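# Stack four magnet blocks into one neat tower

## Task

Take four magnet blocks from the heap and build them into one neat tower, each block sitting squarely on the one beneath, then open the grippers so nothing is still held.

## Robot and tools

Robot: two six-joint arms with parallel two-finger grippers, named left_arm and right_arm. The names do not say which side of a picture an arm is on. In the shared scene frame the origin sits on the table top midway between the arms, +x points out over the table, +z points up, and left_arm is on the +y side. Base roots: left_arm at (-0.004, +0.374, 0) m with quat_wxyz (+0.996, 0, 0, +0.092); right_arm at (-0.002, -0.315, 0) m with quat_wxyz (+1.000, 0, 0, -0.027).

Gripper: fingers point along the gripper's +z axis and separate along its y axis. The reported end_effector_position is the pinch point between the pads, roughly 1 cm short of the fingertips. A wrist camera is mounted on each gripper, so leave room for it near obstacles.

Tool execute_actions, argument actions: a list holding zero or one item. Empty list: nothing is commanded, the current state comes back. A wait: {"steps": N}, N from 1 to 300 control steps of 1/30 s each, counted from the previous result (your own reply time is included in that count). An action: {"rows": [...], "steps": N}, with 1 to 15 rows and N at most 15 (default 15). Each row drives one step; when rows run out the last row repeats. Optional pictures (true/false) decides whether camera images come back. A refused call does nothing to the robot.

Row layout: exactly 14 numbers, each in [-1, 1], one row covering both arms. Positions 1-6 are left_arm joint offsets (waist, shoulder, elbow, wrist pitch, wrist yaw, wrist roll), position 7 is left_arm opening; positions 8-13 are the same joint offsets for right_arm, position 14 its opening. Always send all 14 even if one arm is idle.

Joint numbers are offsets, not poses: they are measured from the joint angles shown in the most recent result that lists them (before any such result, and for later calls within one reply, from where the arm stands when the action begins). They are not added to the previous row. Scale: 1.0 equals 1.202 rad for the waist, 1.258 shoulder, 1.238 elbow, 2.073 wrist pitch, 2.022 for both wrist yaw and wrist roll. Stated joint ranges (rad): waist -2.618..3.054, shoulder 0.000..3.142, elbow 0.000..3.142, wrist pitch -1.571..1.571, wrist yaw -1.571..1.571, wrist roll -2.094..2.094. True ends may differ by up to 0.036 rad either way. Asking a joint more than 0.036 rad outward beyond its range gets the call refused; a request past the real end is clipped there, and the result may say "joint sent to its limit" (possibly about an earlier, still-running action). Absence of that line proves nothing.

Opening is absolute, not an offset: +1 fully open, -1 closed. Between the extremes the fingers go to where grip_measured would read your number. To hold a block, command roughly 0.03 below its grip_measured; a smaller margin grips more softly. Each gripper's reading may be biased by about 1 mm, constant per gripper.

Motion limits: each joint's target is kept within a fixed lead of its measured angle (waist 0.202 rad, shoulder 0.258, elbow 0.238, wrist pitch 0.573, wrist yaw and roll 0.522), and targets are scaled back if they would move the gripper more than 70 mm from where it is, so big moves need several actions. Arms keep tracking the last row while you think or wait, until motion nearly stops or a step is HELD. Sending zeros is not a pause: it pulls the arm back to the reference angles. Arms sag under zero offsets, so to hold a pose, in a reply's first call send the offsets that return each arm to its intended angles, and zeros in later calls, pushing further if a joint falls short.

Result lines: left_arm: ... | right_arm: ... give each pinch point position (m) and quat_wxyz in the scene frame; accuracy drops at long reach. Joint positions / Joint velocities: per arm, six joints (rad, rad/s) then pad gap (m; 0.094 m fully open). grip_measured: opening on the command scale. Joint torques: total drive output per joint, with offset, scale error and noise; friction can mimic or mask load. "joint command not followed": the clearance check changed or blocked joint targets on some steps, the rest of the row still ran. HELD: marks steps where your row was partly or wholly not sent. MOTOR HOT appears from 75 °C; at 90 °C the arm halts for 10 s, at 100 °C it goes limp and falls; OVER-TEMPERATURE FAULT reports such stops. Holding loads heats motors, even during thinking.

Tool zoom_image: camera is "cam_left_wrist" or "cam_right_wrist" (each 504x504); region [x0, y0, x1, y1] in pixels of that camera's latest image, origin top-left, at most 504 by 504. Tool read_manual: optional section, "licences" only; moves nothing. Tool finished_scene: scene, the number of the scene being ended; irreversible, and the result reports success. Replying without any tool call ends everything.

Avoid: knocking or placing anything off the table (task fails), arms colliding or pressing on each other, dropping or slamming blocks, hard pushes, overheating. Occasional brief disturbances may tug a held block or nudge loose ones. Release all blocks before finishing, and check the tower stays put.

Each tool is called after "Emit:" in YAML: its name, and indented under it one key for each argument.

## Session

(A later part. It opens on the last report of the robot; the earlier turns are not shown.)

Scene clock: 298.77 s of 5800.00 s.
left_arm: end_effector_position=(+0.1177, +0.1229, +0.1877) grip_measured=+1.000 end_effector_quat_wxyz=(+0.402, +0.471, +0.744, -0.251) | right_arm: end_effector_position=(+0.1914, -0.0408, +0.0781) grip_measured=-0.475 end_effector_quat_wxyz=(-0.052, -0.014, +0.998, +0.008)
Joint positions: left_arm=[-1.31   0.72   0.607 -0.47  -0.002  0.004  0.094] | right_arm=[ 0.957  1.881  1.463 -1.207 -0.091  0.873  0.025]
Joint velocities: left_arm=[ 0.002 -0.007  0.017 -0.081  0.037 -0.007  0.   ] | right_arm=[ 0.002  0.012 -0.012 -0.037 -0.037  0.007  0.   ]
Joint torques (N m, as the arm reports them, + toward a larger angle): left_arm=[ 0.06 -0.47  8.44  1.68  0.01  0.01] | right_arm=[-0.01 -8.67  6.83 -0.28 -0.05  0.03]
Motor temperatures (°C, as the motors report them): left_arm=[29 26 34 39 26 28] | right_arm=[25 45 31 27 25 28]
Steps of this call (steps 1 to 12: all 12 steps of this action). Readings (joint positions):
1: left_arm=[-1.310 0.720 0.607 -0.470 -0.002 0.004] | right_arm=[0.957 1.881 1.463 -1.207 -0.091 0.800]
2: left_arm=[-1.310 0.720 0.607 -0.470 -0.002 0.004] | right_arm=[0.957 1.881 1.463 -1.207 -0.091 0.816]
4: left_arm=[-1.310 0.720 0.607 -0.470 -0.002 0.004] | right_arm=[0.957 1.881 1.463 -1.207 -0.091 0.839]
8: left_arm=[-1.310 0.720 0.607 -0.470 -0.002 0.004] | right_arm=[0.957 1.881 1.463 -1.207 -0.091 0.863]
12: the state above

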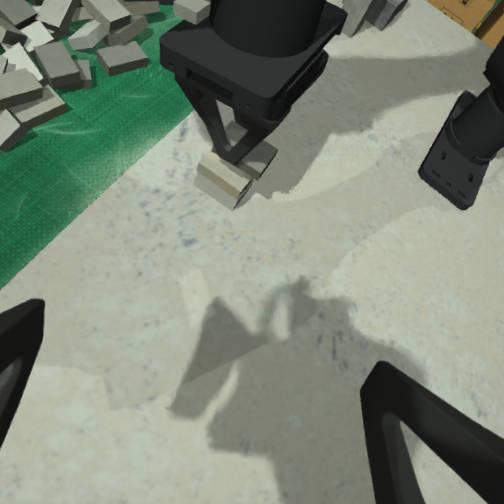

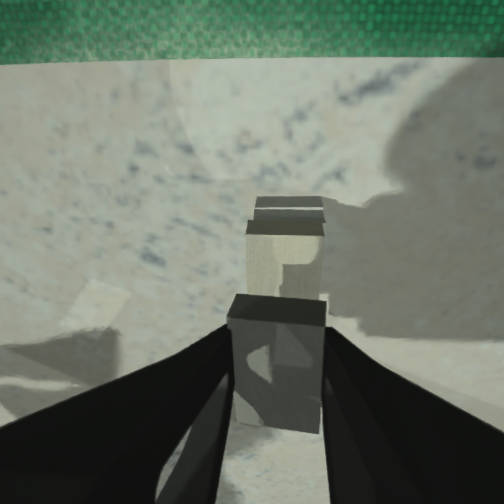

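Emit:
execute_actions:
  actions:
    - {"rows":[[0,0,0,0,0,0,1,-0.012,0.004,0,0.008,0,0,-0.52],[0,0,0,0,0,0,1,-0.018,0.009,-0.01,0.015,0,0,-0.52],[0,0,0,0,0,0,1,-0.024,0.015,-0.018,0.022,0,0,-0.52],[0,0,0,0,0,0,1,-0.024,0.02,-0.025,0.027,0,0,-0.52]],"steps":15}

Emit:
zoom_image:
  camera: "cam_right_wrist"
  region: [190,200,370,340]

Emit:
zoom_image:
  camera: "cam_left_wrist"
  region: [180,120,290,220]

Scene clock: 304.53 s of 5800.00 s.
left_arm: end_effector_position=(+0.1177, +0.1229, +0.1877) grip_measured=+1.000 end_effector_quat_wxyz=(+0.402, +0.471, +0.744, -0.251) | right_arm: end_effector_position=(+0.2004, -0.0413, +0.0675) grip_measured=-0.475 end_effector_quat_wxyz=(-0.051, -0.000, +0.999, +0.011)
Joint positions: left_arm=[-1.31   0.72   0.607 -0.47  -0.002  0.004  0.094] | right_arm=[ 0.935  1.903  1.45  -1.167 -0.092  0.879  0.025]
Joint velocities: left_arm=[ 0.002  0.002 -0.007  0.007 -0.007  0.066  0.   ] | right_arm=[-0.007 -0.012 -0.002  0.022  0.007  0.022 -0.001]
Joint torques (N m, as the arm reports them, + toward a larger angle): left_arm=[ 0.03 -0.46  8.45  1.7   0.   -0.01] | right_arm=[-0.47 -8.59  5.31 -0.18 -0.08 -0.08]
Motor temperatures (°C, as the motors report them): left_arm=[29 26 34 39 26 28] | right_arm=[25 44 31 27 25 28]
Steps of this call (steps 1 to 15: the robot went on to your last target; steps 16 to 90: nothing new was sent; then 2.27 s passed at rest; steps 91 to 105: all 15 steps of this action). Readings (joint positions):
91: left_arm=[-1.310 0.720 0.607 -0.470 -0.002 0.004] | right_arm=[0.957 1.881 1.463 -1.206 -0.091 0.880]
92: left_arm=[-1.310 0.720 0.607 -0.470 -0.002 0.004] | right_arm=[0.956 1.881 1.463 -1.205 -0.092 0.879]
94: left_arm=[-1.310 0.720 0.607 -0.470 -0.002 0.004] | right_arm=[0.950 1.885 1.463 -1.195 -0.092 0.879]
98: left_arm=[-1.310 0.720 0.607 -0.470 -0.002 0.004] | right_arm=[0.936 1.901 1.461 -1.173 -0.092 0.879]
105: the state above

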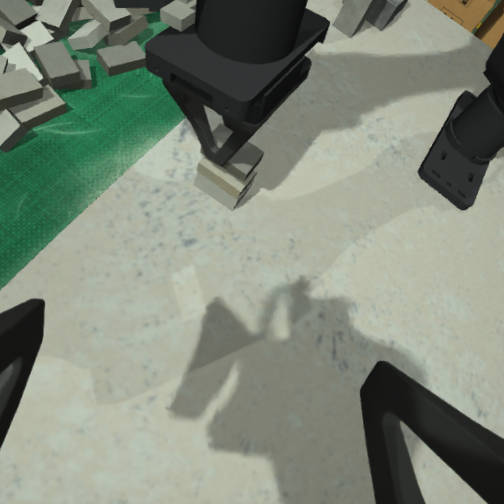

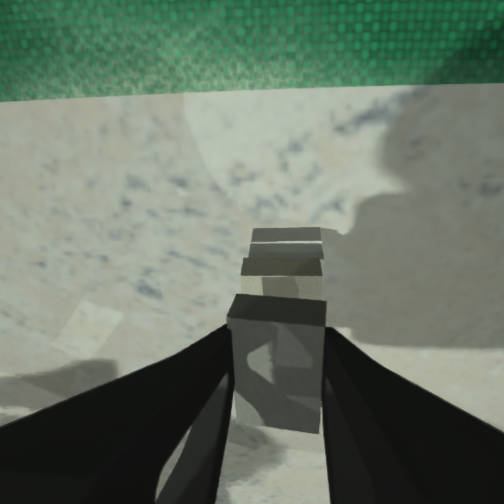

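Region (190, 200, 370, 340) of cam_right_wrist's 504x504 image, scaled by 2.800, with more detail than that image has.

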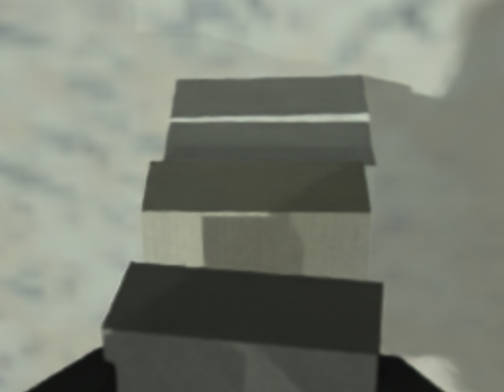

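Region (180, 120, 290, 220) of cam_left_wrist's 504x504 image, scaled by 4.582, with more detail than that image has; it fills the top 458 rows of this view, and the rest is white.

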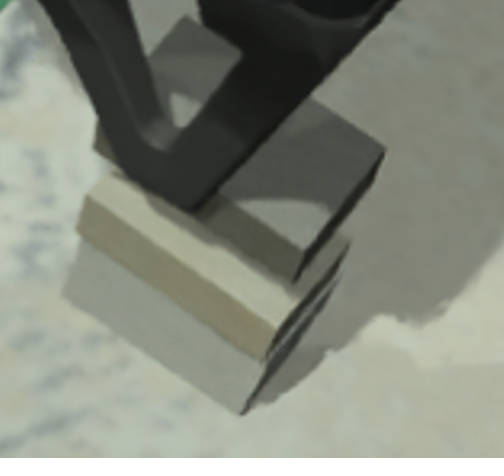

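Emit:
execute_actions:
  actions:
    - {"rows":[[0,0,0,0,0,0,1,0,0,-0.01,0.01,0,-0.012,-0.52],[0,0,0,0,0,0,1,0,0,-0.018,0.015,0,-0.012,-0.52],[0,0,0,0,0,0,1,0,0,-0.027,0.02,0,-0.012,-0.52],[0,0,0,0,0,0,1,0,0,-0.036,0.024,0,-0.012,-0.52]],"steps":15}

Emit:
zoom_image:
  camera: "cam_right_wrist"
  region: [190,200,370,340]

Emit:
zoom_image:
  camera: "cam_left_wrist"
  region: [180,120,290,220]

Scene clock: 308.30 s of 5800.00 s.
left_arm: end_effector_position=(+0.1177, +0.1229, +0.1877) grip_measured=+1.000 end_effector_quat_wxyz=(+0.402, +0.471, +0.744, -0.251) | right_arm: end_effector_position=(+0.2003, -0.0415, +0.0605) grip_measured=-0.475 end_effector_quat_wxyz=(-0.049, -0.010, +0.999, +0.013)
Joint positions: left_arm=[-1.31   0.72   0.607 -0.47  -0.002  0.004  0.094] | right_arm=[ 0.935  1.903  1.422 -1.133 -0.092  0.861  0.025]
Joint velocities: left_arm=[ 0.017 -0.012 -0.007 -0.037 -0.051  0.007  0.   ] | right_arm=[-0.002  0.007  0.017 -0.022 -0.066 -0.022 -0.   ]
Joint torques (N m, as the arm reports them, + toward a larger angle): left_arm=[-0.01 -0.48  8.58  1.7  -0.01  0.  ] | right_arm=[ 0.   -8.76  5.39 -0.15 -0.06 -0.08]
Motor temperatures (°C, as the motors report them): left_arm=[29 26 34 39 26 28] | right_arm=[25 43 31 27 25 28]
Steps of this call (steps 1 to 15: the robot went on to your last target; steps 16 to 90: nothing new was sent; then 0.27 s passed at rest; steps 91 to 105: all 15 steps of this action). Readings (joint positions):
91: left_arm=[-1.310 0.720 0.607 -0.470 -0.002 0.004] | right_arm=[0.935 1.903 1.450 -1.164 -0.092 0.876]
92: left_arm=[-1.310 0.720 0.607 -0.470 -0.002 0.004] | right_arm=[0.935 1.903 1.450 -1.162 -0.092 0.873]
94: left_arm=[-1.310 0.720 0.607 -0.470 -0.002 0.004] | right_arm=[0.935 1.903 1.443 -1.151 -0.092 0.868]
98: left_arm=[-1.310 0.720 0.607 -0.470 -0.002 0.004] | right_arm=[0.935 1.903 1.424 -1.139 -0.092 0.864]
105: the state above

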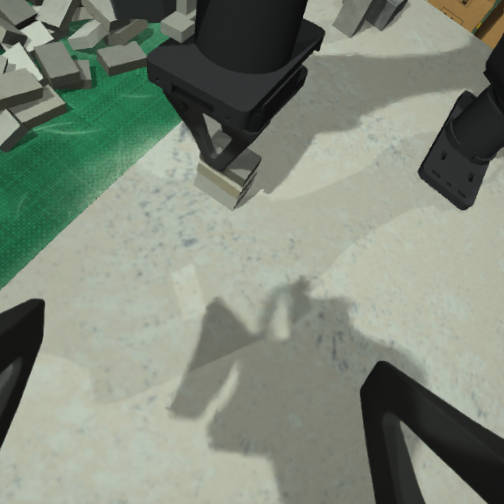

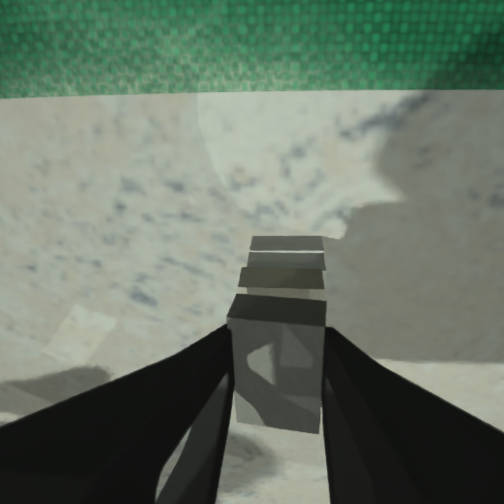

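Region (190, 200, 370, 340) of cam_right_wrist's 504x504 image, scaled by 2.800, with more detail than that image has.

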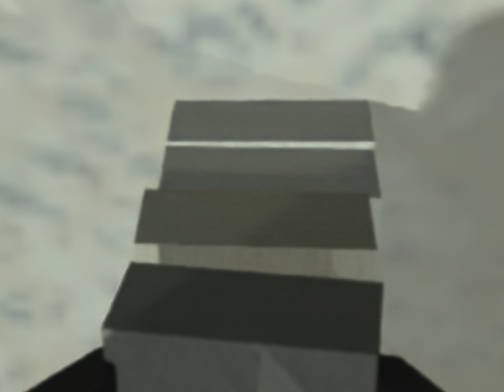

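Region (180, 120, 290, 220) of cam_left_wrist's 504x504 image, scaled by 4.582, with more detail than that image has; it fills the top 458 rows of this view, and the rest is white.

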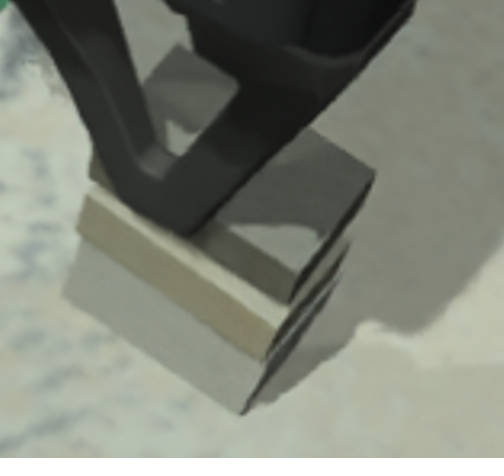

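Emit:
execute_actions:
  actions:
    - {"rows":[[0,0,0,0,0,0,1,0,0,-0.024,0.012,0,0,-0.52]],"steps":9}
  pictures: false

Emit:
execute_actions:
  actions:
    - {"rows":[[0,0,0,0,0,0,1,0,0,0,0,0,0,-0.49],[0,0,0,0,0,0,1,0,0,0,0,0,0,-0.475],[0,0,0,0,0,0,1,0,0,0,0,0,0,-0.465],[0,0,0,0,0,0,1,0,0,0,0,0,0,-0.455],[0,0,0,0,0,0,1,0,0,0,0,0,0,-0.44],[0,0,0,0,0,0,1,0,0,0,0,0,0,-0.42],[0,0,0,0,0,0,1,0,0,0,0,0,0,-0.38],[0,0,0,0,0,0,1,0,0,0,0,0,0,-0.3],[0,0,0,0,0,0,1,0,0,0,0,0,0,-0.2],[0,0,0,0,0,0,1,0,0,0,0,0,0,0]],"steps":14}

Emit:
zoom_image:
  camera: "cam_right_wrist"
  region: [190,200,370,340]

Scene clock: 313.30 s of 5800.00 s.
left_arm: end_effector_position=(+0.1177, +0.1229, +0.1877) grip_measured=+1.000 end_effector_quat_wxyz=(+0.402, +0.471, +0.744, -0.251) | right_arm: end_effector_position=(+0.2018, -0.0396, +0.0605) grip_measured=-0.475 end_effector_quat_wxyz=(-0.046, -0.010, +0.999, +0.017)
Joint positions: left_arm=[-1.31   0.72   0.607 -0.47  -0.002  0.004  0.094] | right_arm=[ 0.935  1.903  1.422 -1.123 -0.092  0.86   0.025]
Joint velocities: left_arm=[-0.012  0.002 -0.012 -0.007  0.051 -0.066  0.   ] | right_arm=[-0.007 -0.017 -0.027 -0.066  0.007 -0.007  0.   ]
Joint torques (N m, as the arm reports them, + toward a larger angle): left_arm=[-0.02 -0.44  8.47  1.66  0.   -0.01] | right_arm=[-0.01 -8.84  4.29 -0.15 -0.06 -0.01]
Motor temperatures (°C, as the motors report them): left_arm=[29 26 34 39 26 28] | right_arm=[25 43 31 27 25 28]
Steps of this call (steps 1 to 15: the robot went on to your last target; steps 16 to 90: nothing new was sent; then 1.70 s passed at rest; steps 91 to 99: all 9 steps of this action). Readings (joint positions):
91: left_arm=[-1.310 0.720 0.607 -0.470 -0.002 0.004] | right_arm=[0.935 1.903 1.422 -1.130 -0.092 0.860]
92: left_arm=[-1.310 0.720 0.607 -0.470 -0.002 0.004] | right_arm=[0.935 1.903 1.422 -1.129 -0.092 0.860]
94: left_arm=[-1.310 0.720 0.607 -0.470 -0.002 0.004] | right_arm=[0.935 1.903 1.422 -1.126 -0.092 0.860]
98: left_arm=[-1.310 0.720 0.607 -0.470 -0.002 0.004] | right_arm=[0.935 1.903 1.422 -1.123 -0.092 0.860]
99: the state above

Scene clock: 313.77 s of 5800.00 s.
left_arm: end_effector_position=(+0.1177, +0.1229, +0.1877) grip_measured=+1.000 end_effector_quat_wxyz=(+0.402, +0.471, +0.744, -0.251) | right_arm: end_effector_position=(+0.2018, -0.0396, +0.0605) grip_measured=-0.003 end_effector_quat_wxyz=(-0.046, -0.010, +0.999, +0.017)
Joint positions: left_arm=[-1.31   0.72   0.607 -0.47  -0.002  0.004  0.094] | right_arm=[ 0.935  1.903  1.422 -1.123 -0.092  0.86   0.047]
Joint velocities: left_arm=[-0.007  0.002 -0.007  0.007  0.022 -0.051  0.   ] | right_arm=[-0.012 -0.007 -0.012 -0.051 -0.022 -0.022 -0.   ]
Joint torques (N m, as the arm reports them, + toward a larger angle): left_arm=[ 0.09 -0.55  8.37  1.71 -0.03 -0.01] | right_arm=[ 0.02 -8.93  6.77 -0.25 -0.06 -0.01]
Motor temperatures (°C, as the motors report them): left_arm=[29 26 34 39 26 28] | right_arm=[25 43 31 27 25 28]
Steps of this call (steps 1 to 14: all 14 steps of this action). Readings (joint positions):
1: left_arm=[-1.310 0.720 0.607 -0.470 -0.002 0.004] | right_arm=[0.935 1.903 1.422 -1.123 -0.092 0.860]
2: left_arm=[-1.310 0.720 0.607 -0.470 -0.002 0.004] | right_arm=[0.935 1.903 1.422 -1.123 -0.092 0.860]
4: left_arm=[-1.310 0.720 0.607 -0.470 -0.002 0.004] | right_arm=[0.935 1.903 1.422 -1.123 -0.092 0.860]
8: left_arm=[-1.310 0.720 0.607 -0.470 -0.002 0.004] | right_arm=[0.935 1.903 1.422 -1.123 -0.092 0.860]
14: the state above

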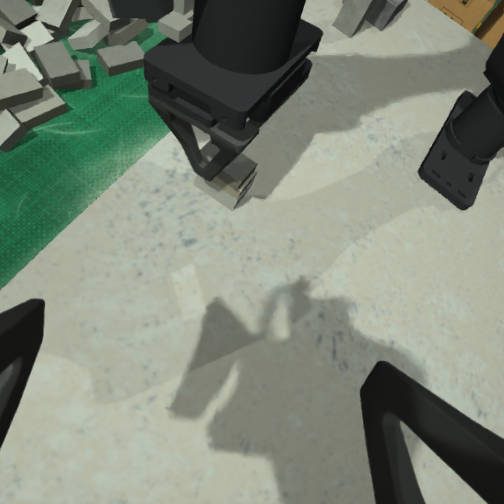

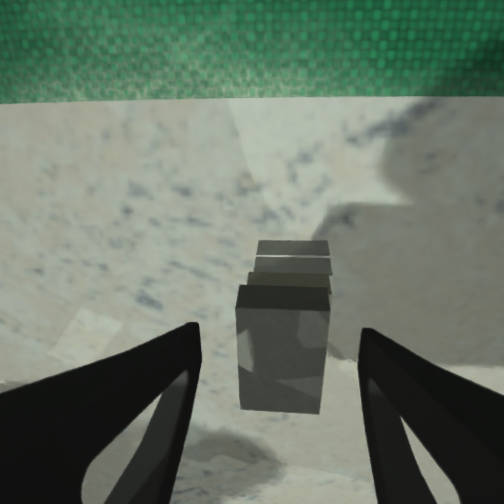

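Region (190, 200, 370, 340) of cam_right_wrist's 504x504 image, scaled by 2.800, with more detail than that image has.

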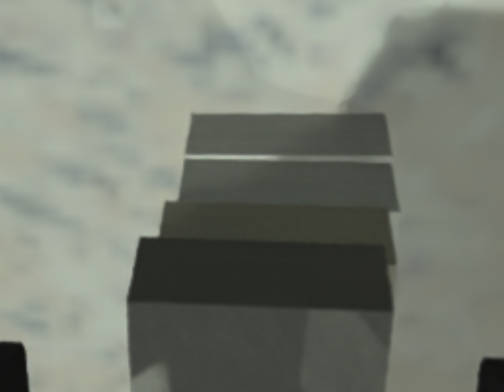

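Emit:
execute_actions:
  actions:
    - {"rows":[[0,0,0,0,0,0,1,0,0,0,0,0,0,0.3],[0,0,0,0,0,0,1,0.01,-0.005,0,0,0.01,0.01,0.4],[0,0,0,0,0,0,1,0.02,-0.01,-0.015,0.015,0.02,0.02,0.4],[0,0,0,0,0,0,1,0.03,-0.015,-0.03,0.03,0.03,0.03,0.4],[0,0,0,0,0,0,1,0.04,-0.02,-0.045,0.04,0.04,0.043,0.4],[0,0,0,0,0,0,1,0.05,-0.025,-0.06,0.05,0.05,0.043,0.4],[0,0,0,0,0,0,1,0.058,-0.031,-0.075,0.06,0.05,0.043,0.4],[0,0,0,0,0,0,1,0.064,-0.031,-0.09,0.07,0.05,0.043,0.4],[0,0,0,0,0,0,1,0.064,-0.031,-0.105,0.08,0.05,0.043,0.4],[0,0,0,0,0,0,1,0.064,-0.031,-0.12,0.09,0.05,0.043,0.4],[0,0,0,0,0,0,1,0.064,-0.031,-0.135,0.1,0.05,0.043,0.4],[0,0,0,0,0,0,1,0.064,-0.031,-0.15,0.108,0.05,0.043,0.4],[0,0,0,0,0,0,1,0.064,-0.031,-0.162,0.114,0.05,0.043,0.4],[0,0,0,0,0,0,1,0.064,-0.031,-0.173,0.114,0.05,0.043,0.4]],"steps":15}
  pictures: false

Emit:
execute_actions:
  actions:
    - {"steps":12}

Scene clock: 321.27 s of 5800.00 s.
left_arm: end_effector_position=(+0.1177, +0.1229, +0.1877) grip_measured=+1.000 end_effector_quat_wxyz=(+0.402, +0.471, +0.744, -0.251) | right_arm: end_effector_position=(+0.1835, -0.0446, +0.0227) grip_measured=+0.398 end_effector_quat_wxyz=(-0.010, -0.012, +1.000, -0.004)
Joint positions: left_arm=[-1.31   0.72   0.607 -0.47  -0.002  0.004  0.094] | right_arm=[ 1.012  1.882  1.239 -0.946 -0.013  0.935  0.066]
Joint velocities: left_arm=[ 0.022  0.007 -0.002 -0.081 -0.007 -0.081  0.   ] | right_arm=[ 0.027  0.002 -0.369  0.242  0.037  0.11  -0.001]
Joint torques (N m, as the arm reports them, + toward a larger angle): left_arm=[ 0.02 -0.44  8.44  1.68  0.01 -0.01] | right_arm=[  0.04 -10.08   5.86   0.06   0.1    0.04]
Motor temperatures (°C, as the motors report them): left_arm=[29 26 34 39 26 28] | right_arm=[25 42 31 27 25 28]
Steps of this call (steps 1 to 15: the robot went on to your last target; steps 16 to 90: nothing new was sent; then 4.00 s passed at rest; steps 91 to 105: all 15 steps of this action). Readings (joint positions):
91: left_arm=[-1.310 0.720 0.607 -0.470 -0.002 0.004] | right_arm=[0.935 1.903 1.422 -1.123 -0.092 0.860]
92: left_arm=[-1.310 0.720 0.607 -0.470 -0.002 0.004] | right_arm=[0.935 1.903 1.422 -1.123 -0.091 0.862]
94: left_arm=[-1.310 0.720 0.607 -0.470 -0.002 0.004] | right_arm=[0.940 1.903 1.419 -1.115 -0.077 0.877]
98: left_arm=[-1.310 0.720 0.607 -0.470 -0.002 0.004] | right_arm=[0.981 1.889 1.366 -1.053 -0.034 0.915]
105: the state above

Scene clock: 321.67 s of 5800.00 s.
left_arm: end_effector_position=(+0.1177, +0.1229, +0.1877) grip_measured=+1.000 end_effector_quat_wxyz=(+0.402, +0.471, +0.744, -0.251) | right_arm: end_effector_position=(+0.1882, -0.0403, +0.0206) grip_measured=+0.398 end_effector_quat_wxyz=(+0.002, -0.009, +1.000, +0.007)
Joint positions: left_arm=[-1.31   0.72   0.607 -0.47  -0.002  0.004  0.094] | right_arm=[ 1.012  1.88   1.227 -0.905 -0.005  0.941  0.066]
Joint velocities: left_arm=[ 0.012  0.007 -0.007 -0.007  0.022  0.022  0.   ] | right_arm=[-0.002 -0.017 -0.002 -0.037  0.066  0.022 -0.   ]
Joint torques (N m, as the arm reports them, + toward a larger angle): left_arm=[ 0.04 -0.43  8.46  1.71 -0.03  0.  ] | right_arm=[ 0.03 -9.56  4.9  -0.04  0.09  0.03]
Motor temperatures (°C, as the motors report them): left_arm=[29 26 34 39 26 28] | right_arm=[25 42 31 27 25 28]
Steps of this call (steps 1 to 12: the robot went on to your last target). Readings (joint positions):
1: left_arm=[-1.310 0.720 0.607 -0.470 -0.002 0.004] | right_arm=[1.012 1.882 1.229 -0.940 -0.011 0.936]
2: left_arm=[-1.310 0.720 0.607 -0.470 -0.002 0.004] | right_arm=[1.012 1.880 1.227 -0.936 -0.010 0.938]
4: left_arm=[-1.310 0.720 0.607 -0.470 -0.002 0.004] | right_arm=[1.012 1.880 1.227 -0.924 -0.008 0.939]
8: left_arm=[-1.310 0.720 0.607 -0.470 -0.002 0.004] | right_arm=[1.012 1.880 1.227 -0.910 -0.006 0.940]
12: the state above

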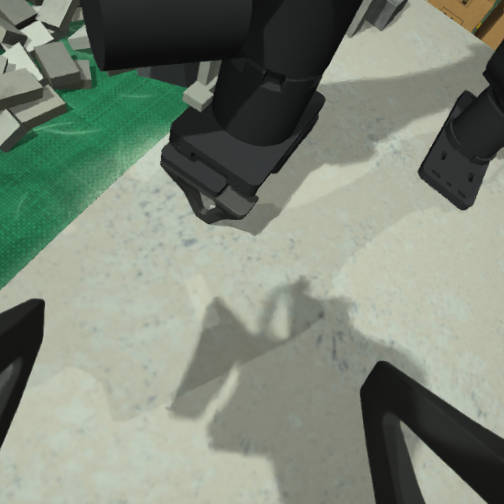

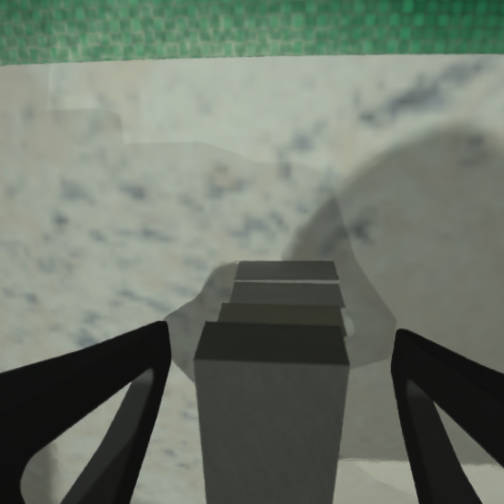

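Emit:
execute_actions:
  actions:
    - {"rows":[[0.04,0,0,0,0,0,1,0,0,-0.028,0,0,0,0.2],[0.08,0,0,0,0,0,1,0,0,-0.028,0,0,0,0],[0.12,0,0,0,0,0,1,0,0,-0.028,0,0,0,-0.15],[0.16,0,0,0,0,0,1,0,0,-0.028,0,0,0,-0.25],[0.2,0,0,0,0,0,1,0,0,-0.028,0,0,0,-0.3],[0.24,0,0,0,0,0,1,0,0,-0.028,0,0,0,-0.33],[0.28,0,0,0,0,0,1,0,0,-0.028,0,0,0,-0.36],[0.32,0,0,0,0,0,1,0,0,-0.028,0,0,0,-0.39],[0.36,0,0,0,0,0,1,0,0,-0.028,0,0,0,-0.41],[0.38,0,0,0,0,0,1,0,0,-0.028,0,0,0,-0.43],[0.4,0,0,0,0,0,1,0,0,-0.028,0,0,0,-0.45],[0.4,0,0,0,0,0,1,0,0,-0.028,0,0,0,-0.46],[0.4,0,0,0,0,0,1,0,0,-0.028,0,0,0,-0.47],[0.4,0,0,0,0,0,1,0,0,-0.028,0,0,0,-0.48],[0.4,0,0,0,0,0,1,0,0,-0.028,0,0,0,-0.49]],"steps":15}
  pictures: false

Emit:
execute_actions:
  actions:
    - {"steps":8}

Emit:
execute_actions:
  actions:
    - {"rows":[[0,0,0,0,0,0,1,0,0,0,0,0,0,-0.46],[0,0,0,0,0,0,1,0,0,0,0,0,0,-0.4],[0,0,0,0,0,0,1,0,0,0,0,0,0,-0.2],[0,0,0,0,0,0,1,0,0,0,0,0,0,0.2],[0,0,0,0,0,0,1,0,0,0,0,0,0,0.7]],"steps":12}

Scene clock: 329.43 s of 5800.00 s.
left_arm: end_effector_position=(+0.2187, +0.2054, +0.1877) grip_measured=+1.000 end_effector_quat_wxyz=(+0.450, +0.284, +0.833, -0.150) | right_arm: end_effector_position=(+0.1868, -0.0420, +0.0188) grip_measured=-0.464 end_effector_quat_wxyz=(-0.000, -0.009, +1.000, +0.005)
Joint positions: left_arm=[-0.839  0.72   0.607 -0.47  -0.004  0.004  0.094] | right_arm=[ 1.012  1.88   1.219 -0.903 -0.006  0.941  0.025]
Joint velocities: left_arm=[-0.017 -0.012  0.002 -0.007 -0.007 -0.037  0.   ] | right_arm=[-0.007 -0.002 -0.012  0.066 -0.022  0.022  0.   ]
Joint torques (N m, as the arm reports them, + toward a larger angle): left_arm=[ 0.75 -0.52  8.37  1.71  0.04 -0.03] | right_arm=[ 0.08 -8.37  4.13 -0.18 -0.03 -0.02]
Motor temperatures (°C, as the motors report them): left_arm=[29 26 35 39 26 28] | right_arm=[25 42 31 27 25 28]
Steps of this call (steps 1 to 30: the robot went on to your last target; steps 31 to 90: nothing new was sent; then 4.27 s passed at rest; steps 91 to 105: all 15 steps of this action). Readings (joint positions):
91: left_arm=[-1.304 0.720 0.607 -0.470 -0.001 0.004] | right_arm=[1.012 1.880 1.227 -0.903 -0.005 0.941]
92: left_arm=[-1.285 0.720 0.607 -0.470 0.003 0.004] | right_arm=[1.012 1.880 1.227 -0.903 -0.005 0.941]
94: left_arm=[-1.208 0.720 0.607 -0.470 0.006 0.004] | right_arm=[1.012 1.880 1.227 -0.903 -0.005 0.941]
98: left_arm=[-1.013 0.720 0.607 -0.470 0.003 0.004] | right_arm=[1.012 1.880 1.223 -0.903 -0.005 0.941]
105: the state above

Scene clock: 329.70 s of 5800.00 s.
left_arm: end_effector_position=(+0.2187, +0.2054, +0.1877) grip_measured=+1.000 end_effector_quat_wxyz=(+0.450, +0.284, +0.833, -0.150) | right_arm: end_effector_position=(+0.1868, -0.0420, +0.0188) grip_measured=-0.464 end_effector_quat_wxyz=(-0.000, -0.009, +1.000, +0.005)
Joint positions: left_arm=[-0.839  0.72   0.607 -0.47  -0.004  0.004  0.094] | right_arm=[ 1.012  1.88   1.219 -0.903 -0.006  0.941  0.025]
Joint velocities: left_arm=[-0.012 -0.012 -0.002  0.066  0.007 -0.037  0.   ] | right_arm=[-0.012 -0.002  0.012  0.051 -0.037  0.007 -0.001]
Joint torques (N m, as the arm reports them, + toward a larger angle): left_arm=[ 0.72 -0.42  8.48  1.7   0.01 -0.01] | right_arm=[-0.04 -8.36  4.25 -0.2  -0.02 -0.02]
Motor temperatures (°C, as the motors report them): left_arm=[29 26 35 39 26 28] | right_arm=[25 42 31 27 25 28]
Steps of this call (steps 1 to 8: the robot went on to your last target). Readings (joint positions):
1: left_arm=[-0.839 0.720 0.607 -0.470 -0.004 0.004] | right_arm=[1.012 1.880 1.219 -0.903 -0.006 0.941]
2: left_arm=[-0.839 0.720 0.607 -0.470 -0.004 0.004] | right_arm=[1.012 1.880 1.219 -0.903 -0.006 0.941]
4: left_arm=[-0.839 0.720 0.607 -0.470 -0.004 0.004] | right_arm=[1.012 1.880 1.219 -0.903 -0.006 0.941]
8: the state above

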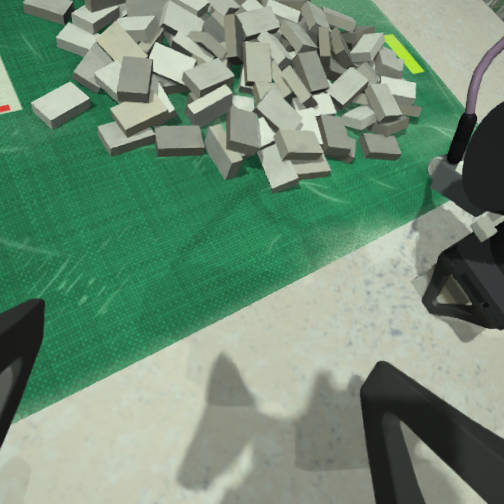

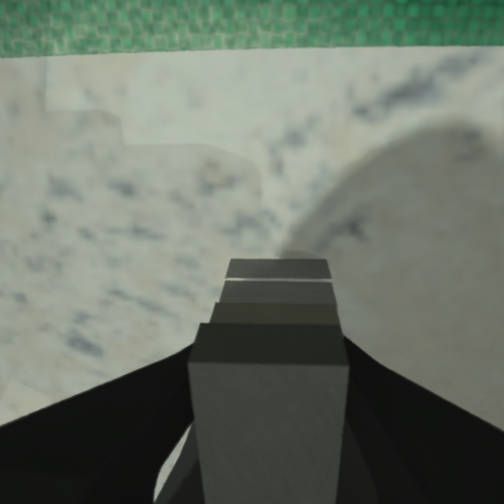

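Scene clock: 330.10 s of 5800.00 s.
left_arm: end_effector_position=(+0.2187, +0.2054, +0.1877) grip_measured=+1.000 end_effector_quat_wxyz=(+0.450, +0.284, +0.833, -0.150) | right_arm: end_effector_position=(+0.1860, -0.0463, +0.0196) grip_measured=+0.697 end_effector_quat_wxyz=(-0.000, -0.009, +1.000, -0.004)
Joint positions: left_arm=[-0.839  0.72   0.607 -0.47  -0.004  0.004  0.094] | right_arm=[ 1.012  1.877  1.219 -0.92   0.004  0.941  0.08 ]
Joint velocities: left_arm=[-0.002  0.012 -0.022 -0.022  0.022  0.037  0.   ] | right_arm=[ 0.002 -0.012 -0.012 -0.007 -0.037 -0.022  0.   ]
Joint torques (N m, as the arm reports them, + toward a larger angle): left_arm=[ 0.02 -0.54  8.45  1.69  0.    0.01] | right_arm=[ 0.07 -8.11  6.44 -0.04 -0.11 -0.01]
Motor temperatures (°C, as the motors report them): left_arm=[29 26 35 39 26 28] | right_arm=[25 42 31 27 25 28]
Steps of this call (steps 1 to 12: all 12 steps of this action). Readings (joint positions):
1: left_arm=[-0.839 0.720 0.607 -0.470 -0.004 0.004] | right_arm=[1.012 1.880 1.219 -0.903 -0.006 0.941]
2: left_arm=[-0.839 0.720 0.607 -0.470 -0.004 0.004] | right_arm=[1.012 1.880 1.219 -0.903 -0.006 0.941]
4: left_arm=[-0.839 0.720 0.607 -0.470 -0.004 0.004] | right_arm=[1.012 1.880 1.219 -0.906 -0.004 0.941]
8: left_arm=[-0.839 0.720 0.607 -0.470 -0.004 0.004] | right_arm=[1.012 1.877 1.219 -0.919 0.003 0.941]
12: the state above

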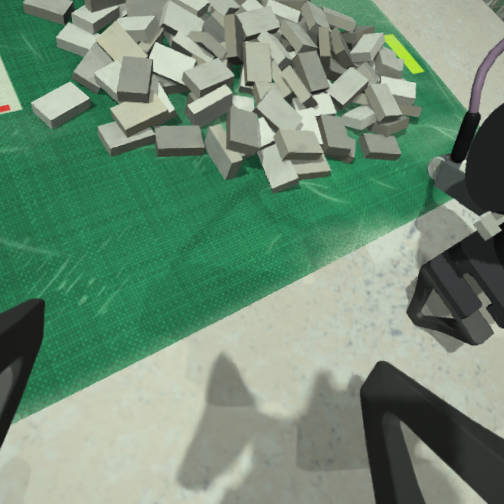

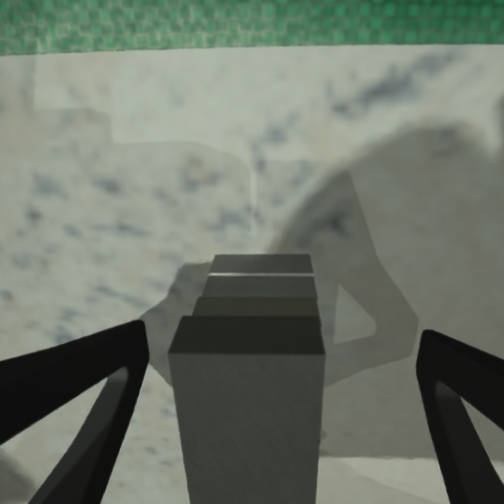

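Emit:
zoom_image:
  camera: "cam_right_wrist"
  region: [150,240,350,380]

Region (150, 240, 350, 380) of cam_right_wrist's 504x504 image, scaled by 2.520, with more detail than that image has; it fills the top 353 rows of this view, and the rest is white.

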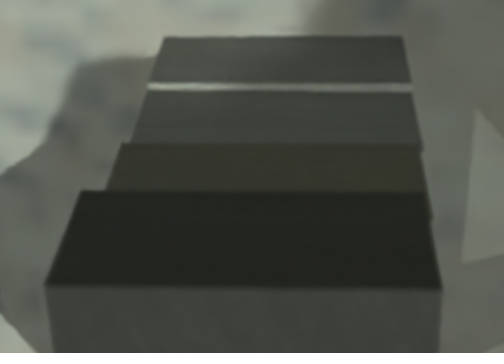

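Emit:
execute_actions:
  actions:
    - {"rows":[[0,0,0,0,0,0,1,0,-0.024,0,0.01,0,0,1],[0,0,0,0,0,0,1,0,-0.024,0,0.01,0,0,1],[0,0,0,0,0,0,1,0,-0.024,0,0.01,0,0,1],[0,0,0,0,0,0,1,0,-0.024,0,0.01,0,-0.05,1],[0,0,0,0,0,0,1,0,-0.024,0,0.01,0,-0.12,1],[0,0,0,0,0,0,1,0,-0.024,0,0.01,0,-0.2,1],[0,0,0,0,0,0,1,0,-0.024,0,0.01,0,-0.3,1],[0,0,0,0,0,0,1,0,-0.024,0,0.01,0,-0.4,1],[0,0,0,0,0,0,1,0,-0.024,0,0.01,0,-0.5,1],[0,0,0,0,0,0,1,0,-0.024,0,0.01,0,-0.6,1],[0,0,0,0,0,0,1,0,-0.024,0,0.01,0,-0.7,1],[0,0,0,0,0,0,1,0,-0.024,0,0.01,0,-0.78,1]],"steps":15}
  pictures: false

Emit:
execute_actions:
  actions:
    - {"steps":20}

Scene clock: 337.97 s of 5800.00 s.
left_arm: end_effector_position=(+0.2187, +0.2054, +0.1877) grip_measured=+1.000 end_effector_quat_wxyz=(+0.450, +0.284, +0.833, -0.150) | right_arm: end_effector_position=(+0.1869, -0.0446, +0.0225) grip_measured=+1.000 end_effector_quat_wxyz=(+0.004, -0.490, +0.871, +0.000)
Joint positions: left_arm=[-0.839  0.72   0.607 -0.47  -0.004  0.004  0.094] | right_arm=[ 1.012  1.867  1.219 -0.916  0.003 -0.066  0.094]
Joint velocities: left_arm=[-0.007 -0.002 -0.022  0.007 -0.051  0.037  0.   ] | right_arm=[ 0.002  0.007  0.007 -0.037 -0.051 -2.85   0.   ]
Joint torques (N m, as the arm reports them, + toward a larger angle): left_arm=[-0.12 -0.44  8.61  1.71  0.    0.02] | right_arm=[ 0.   -9.93  6.38 -0.03  0.01  0.04]
Motor temperatures (°C, as the motors report them): left_arm=[29 26 35 40 26 28] | right_arm=[25 42 31 27 25 28]
Steps of this call (steps 1 to 15: the robot went on to your last target; steps 16 to 90: nothing new was sent; then 4.37 s passed at rest; steps 91 to 105: all 15 steps of this action). Readings (joint positions):
91: left_arm=[-0.839 0.720 0.607 -0.470 -0.004 0.004] | right_arm=[1.012 1.874 1.219 -0.920 0.005 0.941]
92: left_arm=[-0.839 0.720 0.607 -0.470 -0.004 0.004] | right_arm=[1.012 1.871 1.219 -0.919 0.004 0.941]
94: left_arm=[-0.839 0.720 0.607 -0.470 -0.004 0.004] | right_arm=[1.012 1.868 1.219 -0.917 0.003 0.926]
98: left_arm=[-0.839 0.720 0.607 -0.470 -0.004 0.004] | right_arm=[1.012 1.867 1.219 -0.916 0.003 0.635]
105: the state above

Scene clock: 338.63 s of 5800.00 s.
left_arm: end_effector_position=(+0.2187, +0.2054, +0.1877) grip_measured=+1.000 end_effector_quat_wxyz=(+0.450, +0.284, +0.833, -0.150) | right_arm: end_effector_position=(+0.1869, -0.0446, +0.0225) grip_measured=+1.000 end_effector_quat_wxyz=(-0.004, +0.711, -0.703, +0.001)
Joint positions: left_arm=[-0.839  0.72   0.607 -0.47  -0.004  0.004  0.094] | right_arm=[ 1.012  1.867  1.219 -0.916  0.003 -0.624  0.094]
Joint velocities: left_arm=[-0.002  0.017  0.002 -0.007  0.007  0.051  0.   ] | right_arm=[-0.012 -0.012 -0.012 -0.007 -0.022 -0.11   0.   ]
Joint torques (N m, as the arm reports them, + toward a larger angle): left_arm=[-0.02 -0.45  8.45  1.7   0.01  0.01] | right_arm=[ -0.01 -10.     6.48  -0.02  -0.01  -0.06]
Motor temperatures (°C, as the motors report them): left_arm=[29 26 35 40 26 28] | right_arm=[25 42 31 27 25 28]
Steps of this call (steps 1 to 20: the robot went on to your last target). Readings (joint positions):
1: left_arm=[-0.839 0.720 0.607 -0.470 -0.004 0.004] | right_arm=[1.012 1.867 1.219 -0.916 0.003 -0.167]
2: left_arm=[-0.839 0.720 0.607 -0.470 -0.004 0.004] | right_arm=[1.012 1.867 1.219 -0.916 0.003 -0.258]
4: left_arm=[-0.839 0.720 0.607 -0.470 -0.004 0.004] | right_arm=[1.012 1.867 1.219 -0.916 0.003 -0.393]
8: left_arm=[-0.839 0.720 0.607 -0.470 -0.004 0.004] | right_arm=[1.012 1.867 1.219 -0.916 0.003 -0.534]
20: the state above

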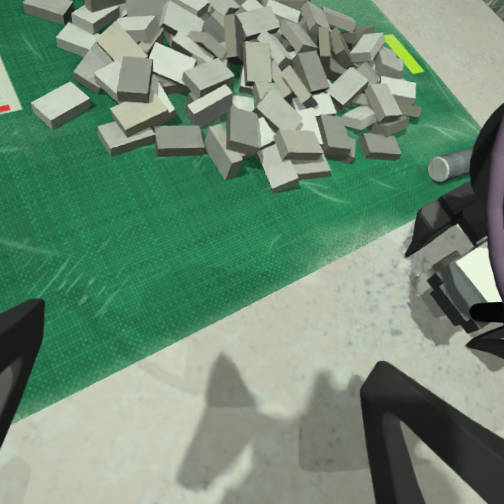

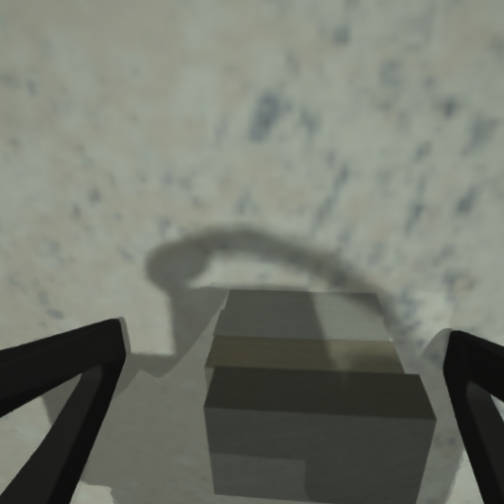

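Emit:
execute_actions:
  actions:
    - {"rows":[[0,0,0,0,0,0,1,0,0,0,0.016,0.016,0,0.7],[0,0,0,0,0,0,1,0,0,0,0.016,0.016,0,0.5],[0,0,0,0,0,0,1,0,0,0,0.016,0.016,0,0.3],[0,0,0,0,0,0,1,0,0,0,0.016,0.016,0,0.2],[0,0,0,0,0,0,1,0,0,0,0.016,0.016,0,0.12]],"steps":12}

Emit:
execute_actions:
  actions:
    - {"rows":[[0,0,0,0,0,0,1,0,0,0,0,0,0,0.08],[0,0,0,0,0,0,1,0,0,0,0,0,0,0.05],[0,0,0,0,0,0,1,0,0,0,0,0,0,0.02],[0,0,0,0,0,0,1,0,0,0,0,0,0,-0.01],[0,0,0,0,0,0,1,0,0,0,0,0,0,-0.04],[0,0,0,0,0,0,1,0,0,0,0,0,0,-0.06],[0,0,0,0,0,0,1,0,0,0,0,0,0,-0.08],[0,0,0,0,0,0,1,0,0,0,0,0,0,-0.1],[0,0,0,0,0,0,1,0,0,0,0,0,0,-0.12],[0,0,0,0,0,0,1,0,0,0,0,0,0,-0.14],[0,0,0,0,0,0,1,0,0,0,0,0,0,-0.155],[0,0,0,0,0,0,1,0,0,0,0,0,0,-0.17]],"steps":15}

Scene clock: 346.17 s of 5800.00 s.
left_arm: end_effector_position=(+0.2187, +0.2054, +0.1877) grip_measured=+1.000 end_effector_quat_wxyz=(+0.450, +0.284, +0.833, -0.150) | right_arm: end_effector_position=(+0.1931, -0.0445, +0.0227) grip_measured=+0.122 end_effector_quat_wxyz=(-0.013, +0.713, -0.701, +0.014)
Joint positions: left_arm=[-0.839  0.72   0.607 -0.47  -0.004  0.004  0.094] | right_arm=[ 1.012  1.867  1.219 -0.901  0.031 -0.629  0.053]
Joint velocities: left_arm=[-0.027  0.002  0.007  0.081 -0.066 -0.081  0.   ] | right_arm=[ 0.007  0.007  0.002 -0.022 -0.007 -0.037  0.   ]
Joint torques (N m, as the arm reports them, + toward a larger angle): left_arm=[-0.04 -0.42  8.46  1.71 -0.02 -0.02] | right_arm=[-0.02 -8.28  6.5   0.05  0.    0.05]
Motor temperatures (°C, as the motors report them): left_arm=[29 26 35 40 26 28] | right_arm=[25 42 31 27 25 28]
Steps of this call (steps 1 to 30: the robot went on to your last target; steps 31 to 90: nothing new was sent; then 4.13 s passed at rest; steps 91 to 102: all 12 steps of this action). Readings (joint positions):
91: left_arm=[-0.839 0.720 0.607 -0.470 -0.004 0.004] | right_arm=[1.012 1.867 1.219 -0.914 0.008 -0.630]
92: left_arm=[-0.839 0.720 0.607 -0.470 -0.004 0.004] | right_arm=[1.012 1.867 1.219 -0.912 0.013 -0.630]
94: left_arm=[-0.839 0.720 0.607 -0.470 -0.004 0.004] | right_arm=[1.012 1.867 1.219 -0.907 0.021 -0.629]
98: left_arm=[-0.839 0.720 0.607 -0.470 -0.004 0.004] | right_arm=[1.012 1.867 1.219 -0.903 0.028 -0.629]
102: the state above

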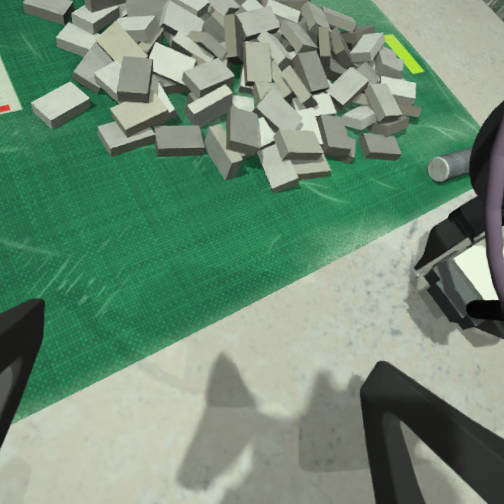

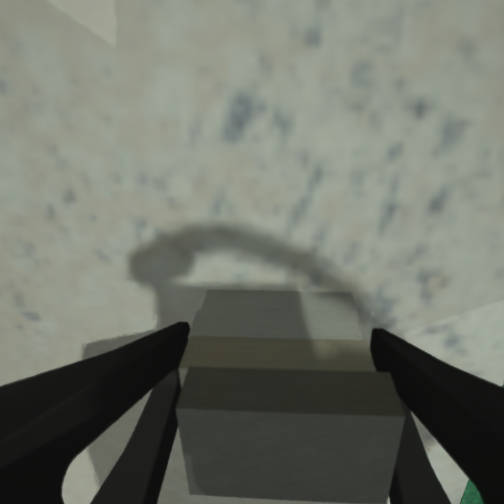

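Scene clock: 346.67 s of 5800.00 s.
left_arm: end_effector_position=(+0.2187, +0.2054, +0.1877) grip_measured=+1.000 end_effector_quat_wxyz=(+0.450, +0.284, +0.833, -0.150) | right_arm: end_effector_position=(+0.1932, -0.0446, +0.0227) grip_measured=-0.134 end_effector_quat_wxyz=(-0.013, +0.713, -0.701, +0.014)
Joint positions: left_arm=[-0.839  0.72   0.607 -0.47  -0.004  0.004  0.094] | right_arm=[ 1.012  1.867  1.219 -0.901  0.032 -0.629  0.041]
Joint velocities: left_arm=[-0.022 -0.002  0.002 -0.007  0.007 -0.051  0.   ] | right_arm=[-0.007 -0.017 -0.007  0.007 -0.007  0.022 -0.   ]
Joint torques (N m, as the arm reports them, + toward a larger angle): left_arm=[ 0.   -0.48  8.55  1.68 -0.02 -0.01] | right_arm=[ 0.06 -8.31  6.5  -0.15  0.04 -0.02]
Motor temperatures (°C, as the motors report them): left_arm=[29 26 35 40 26 28] | right_arm=[25 42 31 27 25 28]
Steps of this call (steps 1 to 15: all 15 steps of this action). Readings (joint positions):
1: left_arm=[-0.839 0.720 0.607 -0.470 -0.004 0.004] | right_arm=[1.012 1.867 1.219 -0.901 0.031 -0.629]
2: left_arm=[-0.839 0.720 0.607 -0.470 -0.004 0.004] | right_arm=[1.012 1.867 1.219 -0.901 0.031 -0.629]
4: left_arm=[-0.839 0.720 0.607 -0.470 -0.004 0.004] | right_arm=[1.012 1.867 1.219 -0.901 0.031 -0.629]
8: left_arm=[-0.839 0.720 0.607 -0.470 -0.004 0.004] | right_arm=[1.012 1.867 1.219 -0.901 0.032 -0.629]
15: the state above

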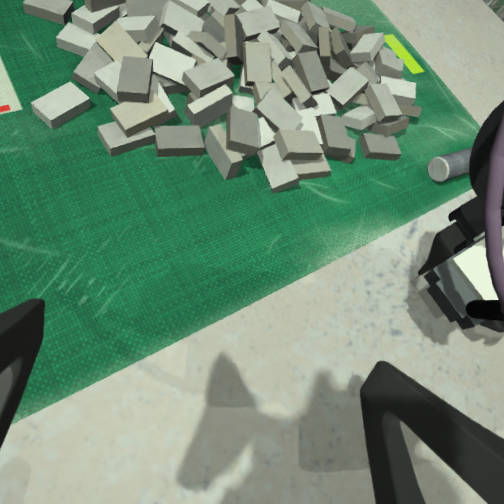

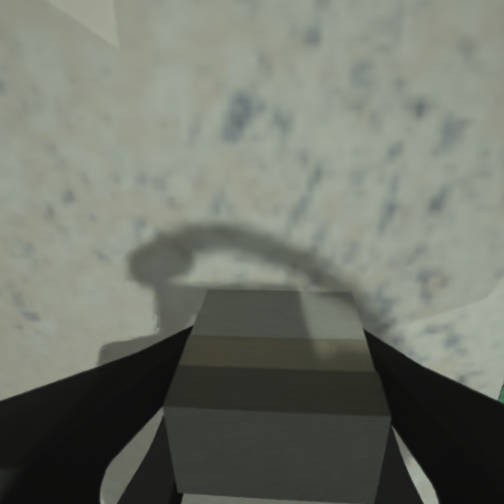

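Emit:
execute_actions:
  actions:
    - {"rows":[[0,0,0,0,0,0,1,0,0,0,0,0,0,-0.14],[0,0,0,0,0,0,1,0,0,0,0,0,0,-0.12],[0,0,0,0,0,0,1,0,0,0,0,0,0,-0.1],[0,0,0,0,0,0,1,0,0,0,0,0,0,-0.05],[0,0,0,0,0,0,1,0,0,0,0,0,0,0.05],[0,0,0,0,0,0,1,0,0,0,0,0,0,0.2],[0,0,0,0,0,0,1,0,0,0,0,0,0,0.4],[0,0,0,0,0,0,1,0,0,0,0,0,0,0.7],[0,0,0,0,0,0,1,0,0,0,0,0,0,1]],"steps":15}

Emit:
execute_actions:
  actions:
    - {"rows":[[0,0,0,0,0,0,1,0,-0.005,0.02,-0.015,0,0,1],[0,0,0,0,0,0,1,0,-0.01,0.035,-0.03,0,0,1],[0,0,0,0,0,0,1,0,-0.015,0.05,-0.042,0,0,1],[0,0,0,0,0,0,1,0,-0.02,0.065,-0.054,0,0,1],[0,0,0,0,0,0,1,0,-0.025,0.08,-0.066,0,0,1],[0,0,0,0,0,0,1,0,-0.03,0.095,-0.078,0,0,1],[0,0,0,0,0,0,1,0,-0.035,0.11,-0.09,0,0,1],[0,0,0,0,0,0,1,0,-0.04,0.125,-0.1,0,0,1],[0,0,0,0,0,0,1,0,-0.045,0.14,-0.11,0,0,1],[0,0,0,0,0,0,1,0,-0.05,0.155,-0.12,0,0,1],[0,0,0,0,0,0,1,0,-0.055,0.17,-0.13,0,0,1],[0,0,0,0,0,0,1,0,-0.06,0.19,-0.14,0,0,1]],"steps":15}
  pictures: false

Emit:
execute_actions:
  actions:
    - {"steps":15}

Scene clock: 363.20 s of 5800.00 s.
left_arm: end_effector_position=(+0.2187, +0.2054, +0.1877) grip_measured=+1.000 end_effector_quat_wxyz=(+0.450, +0.284, +0.833, -0.150) | right_arm: end_effector_position=(+0.1932, -0.0446, +0.0227) grip_measured=+1.000 end_effector_quat_wxyz=(-0.013, +0.713, -0.701, +0.014)
Joint positions: left_arm=[-0.839  0.72   0.607 -0.47  -0.004  0.004  0.094] | right_arm=[ 1.012  1.867  1.219 -0.901  0.032 -0.629  0.094]
Joint velocities: left_arm=[-0.007 -0.007 -0.012  0.022 -0.007  0.051  0.   ] | right_arm=[ 0.017 -0.017 -0.007 -0.051 -0.007  0.007  0.   ]
Joint torques (N m, as the arm reports them, + toward a larger angle): left_arm=[-0.01 -0.47  8.48  1.69  0.01 -0.02] | right_arm=[-0.02 -8.3   6.52 -0.15  0.   -0.01]
Motor temperatures (°C, as the motors report them): left_arm=[29 26 35 40 26 28] | right_arm=[25 41 31 27 25 28]
Steps of this call (steps 1 to 15: the robot went on to your last target; steps 16 to 90: nothing new was sent; then 13.03 s passed at rest; steps 91 to 105: all 15 steps of this action). Readings (joint positions):
91: left_arm=[-0.839 0.720 0.607 -0.470 -0.004 0.004] | right_arm=[1.012 1.867 1.219 -0.901 0.032 -0.629]
92: left_arm=[-0.839 0.720 0.607 -0.470 -0.004 0.004] | right_arm=[1.012 1.867 1.219 -0.901 0.032 -0.629]
94: left_arm=[-0.839 0.720 0.607 -0.470 -0.004 0.004] | right_arm=[1.012 1.867 1.219 -0.901 0.032 -0.629]
98: left_arm=[-0.839 0.720 0.607 -0.470 -0.004 0.004] | right_arm=[1.012 1.867 1.219 -0.901 0.032 -0.629]
105: the state above

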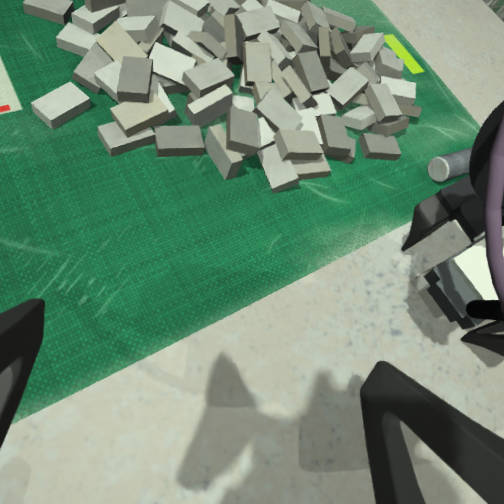

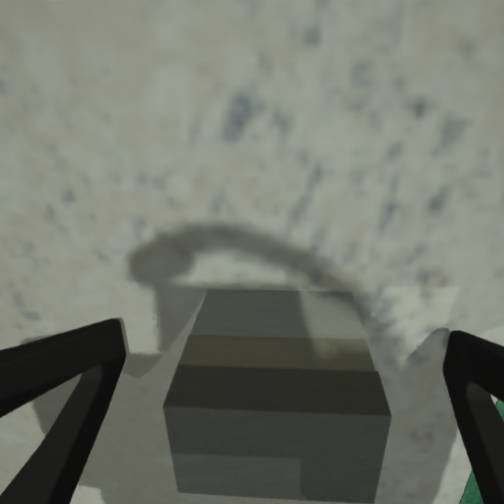

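Scene clock: 363.70 s of 5800.00 s.
left_arm: end_effector_position=(+0.2187, +0.2054, +0.1877) grip_measured=+1.000 end_effector_quat_wxyz=(+0.450, +0.284, +0.833, -0.150) | right_arm: end_effector_position=(+0.2006, -0.0341, +0.0922) grip_measured=+1.000 end_effector_quat_wxyz=(-0.034, +0.712, -0.701, +0.011)
Joint positions: left_arm=[-0.839  0.72   0.607 -0.47  -0.004  0.004  0.094] | right_arm=[ 1.012  1.805  1.424 -1.126  0.032 -0.629  0.094]
Joint velocities: left_arm=[-0.002  0.007 -0.002  0.007 -0.007  0.007  0.   ] | right_arm=[ 0.007 -0.168  0.193 -0.212  0.022 -0.037  0.   ]
Joint torques (N m, as the arm reports them, + toward a larger angle): left_arm=[ 0.04 -0.43  8.47  1.69  0.    0.03] | right_arm=[ 0.   -8.5   8.52 -0.37  0.   -0.01]
Motor temperatures (°C, as the motors report them): left_arm=[29 26 35 40 26 28] | right_arm=[25 41 31 27 25 28]
Steps of this call (steps 1 to 15: all 15 steps of this action). Readings (joint positions):
1: left_arm=[-0.839 0.720 0.607 -0.470 -0.004 0.004] | right_arm=[1.012 1.867 1.219 -0.903 0.032 -0.629]
2: left_arm=[-0.839 0.720 0.607 -0.470 -0.004 0.004] | right_arm=[1.012 1.867 1.219 -0.908 0.032 -0.629]
4: left_arm=[-0.839 0.720 0.607 -0.470 -0.004 0.004] | right_arm=[1.012 1.867 1.231 -0.939 0.032 -0.629]
8: left_arm=[-0.839 0.720 0.607 -0.470 -0.004 0.004] | right_arm=[1.012 1.859 1.300 -1.016 0.032 -0.629]
15: the state above

Scene clock: 364.20 s of 5800.00 s.
left_arm: end_effector_position=(+0.2187, +0.2054, +0.1877) grip_measured=+1.000 end_effector_quat_wxyz=(+0.450, +0.284, +0.833, -0.150) | right_arm: end_effector_position=(+0.1949, -0.0422, +0.0953) grip_measured=+1.000 end_effector_quat_wxyz=(-0.017, +0.713, -0.701, +0.013)
Joint positions: left_arm=[-0.839  0.72   0.607 -0.47  -0.004  0.004  0.094] | right_arm=[ 1.012  1.799  1.43  -1.174  0.032 -0.629  0.094]
Joint velocities: left_arm=[ 0.037 -0.002 -0.002  0.007 -0.007 -0.007  0.   ] | right_arm=[-0.002  0.017  0.012 -0.051 -0.022  0.066  0.   ]
Joint torques (N m, as the arm reports them, + toward a larger angle): left_arm=[ 0.03 -0.43  8.45  1.69  0.01  0.01] | right_arm=[-0.02 -8.66  9.01 -0.3   0.01 -0.01]
Motor temperatures (°C, as the motors report them): left_arm=[29 26 35 40 26 28] | right_arm=[25 41 31 27 25 28]
Steps of this call (steps 1 to 15: the robot went on to your last target). Readings (joint positions):
1: left_arm=[-0.839 0.720 0.607 -0.470 -0.004 0.004] | right_arm=[1.012 1.801 1.429 -1.134 0.032 -0.629]
2: left_arm=[-0.839 0.720 0.607 -0.470 -0.004 0.004] | right_arm=[1.012 1.799 1.430 -1.140 0.032 -0.629]
4: left_arm=[-0.839 0.720 0.607 -0.470 -0.004 0.004] | right_arm=[1.012 1.799 1.430 -1.153 0.032 -0.629]
8: left_arm=[-0.839 0.720 0.607 -0.470 -0.004 0.004] | right_arm=[1.012 1.799 1.430 -1.168 0.032 -0.629]
15: the state above

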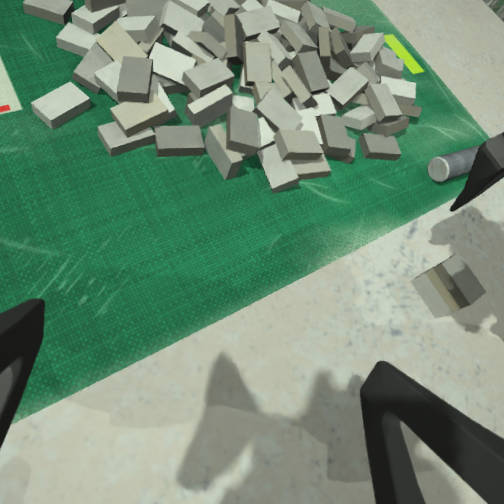

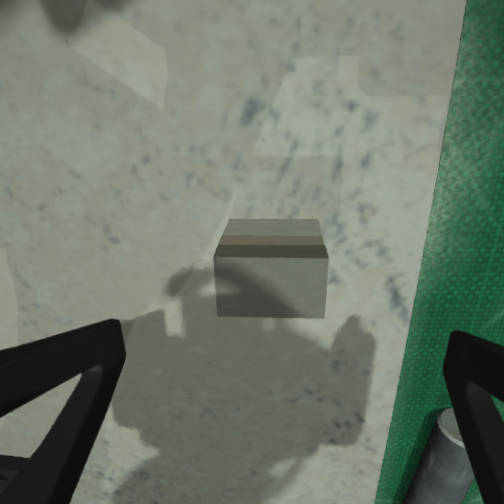

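Emit:
zoom_image:
  camera: "cam_left_wrist"
  region: [390,230,504,340]

Emit:
zoom_image:
  camera: "cam_right_wrist"
  region: [190,190,350,340]

Region (390, 230, 504, 340) of cam_left_wrist's 504x504 image, scaled by 4.421, with more detail than that image has; it fills the top 486 rows of this view, and the rest is white.

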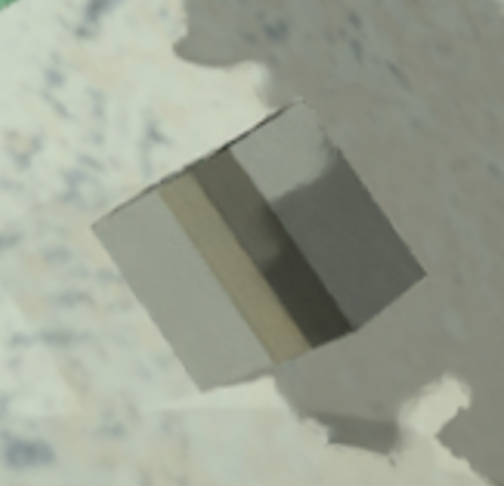

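Region (190, 190, 350, 340) of cam_right_wrist's 504x504 image, scaled by 3.150, with more detail than that image has; it fills the top 472 rows of this view, and the rest is white.

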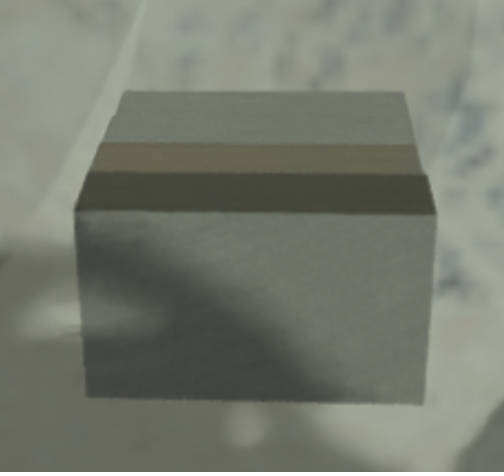

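Neat.

Emit:
finished_scene:
  scene: 1

The scene is finished: the task was done.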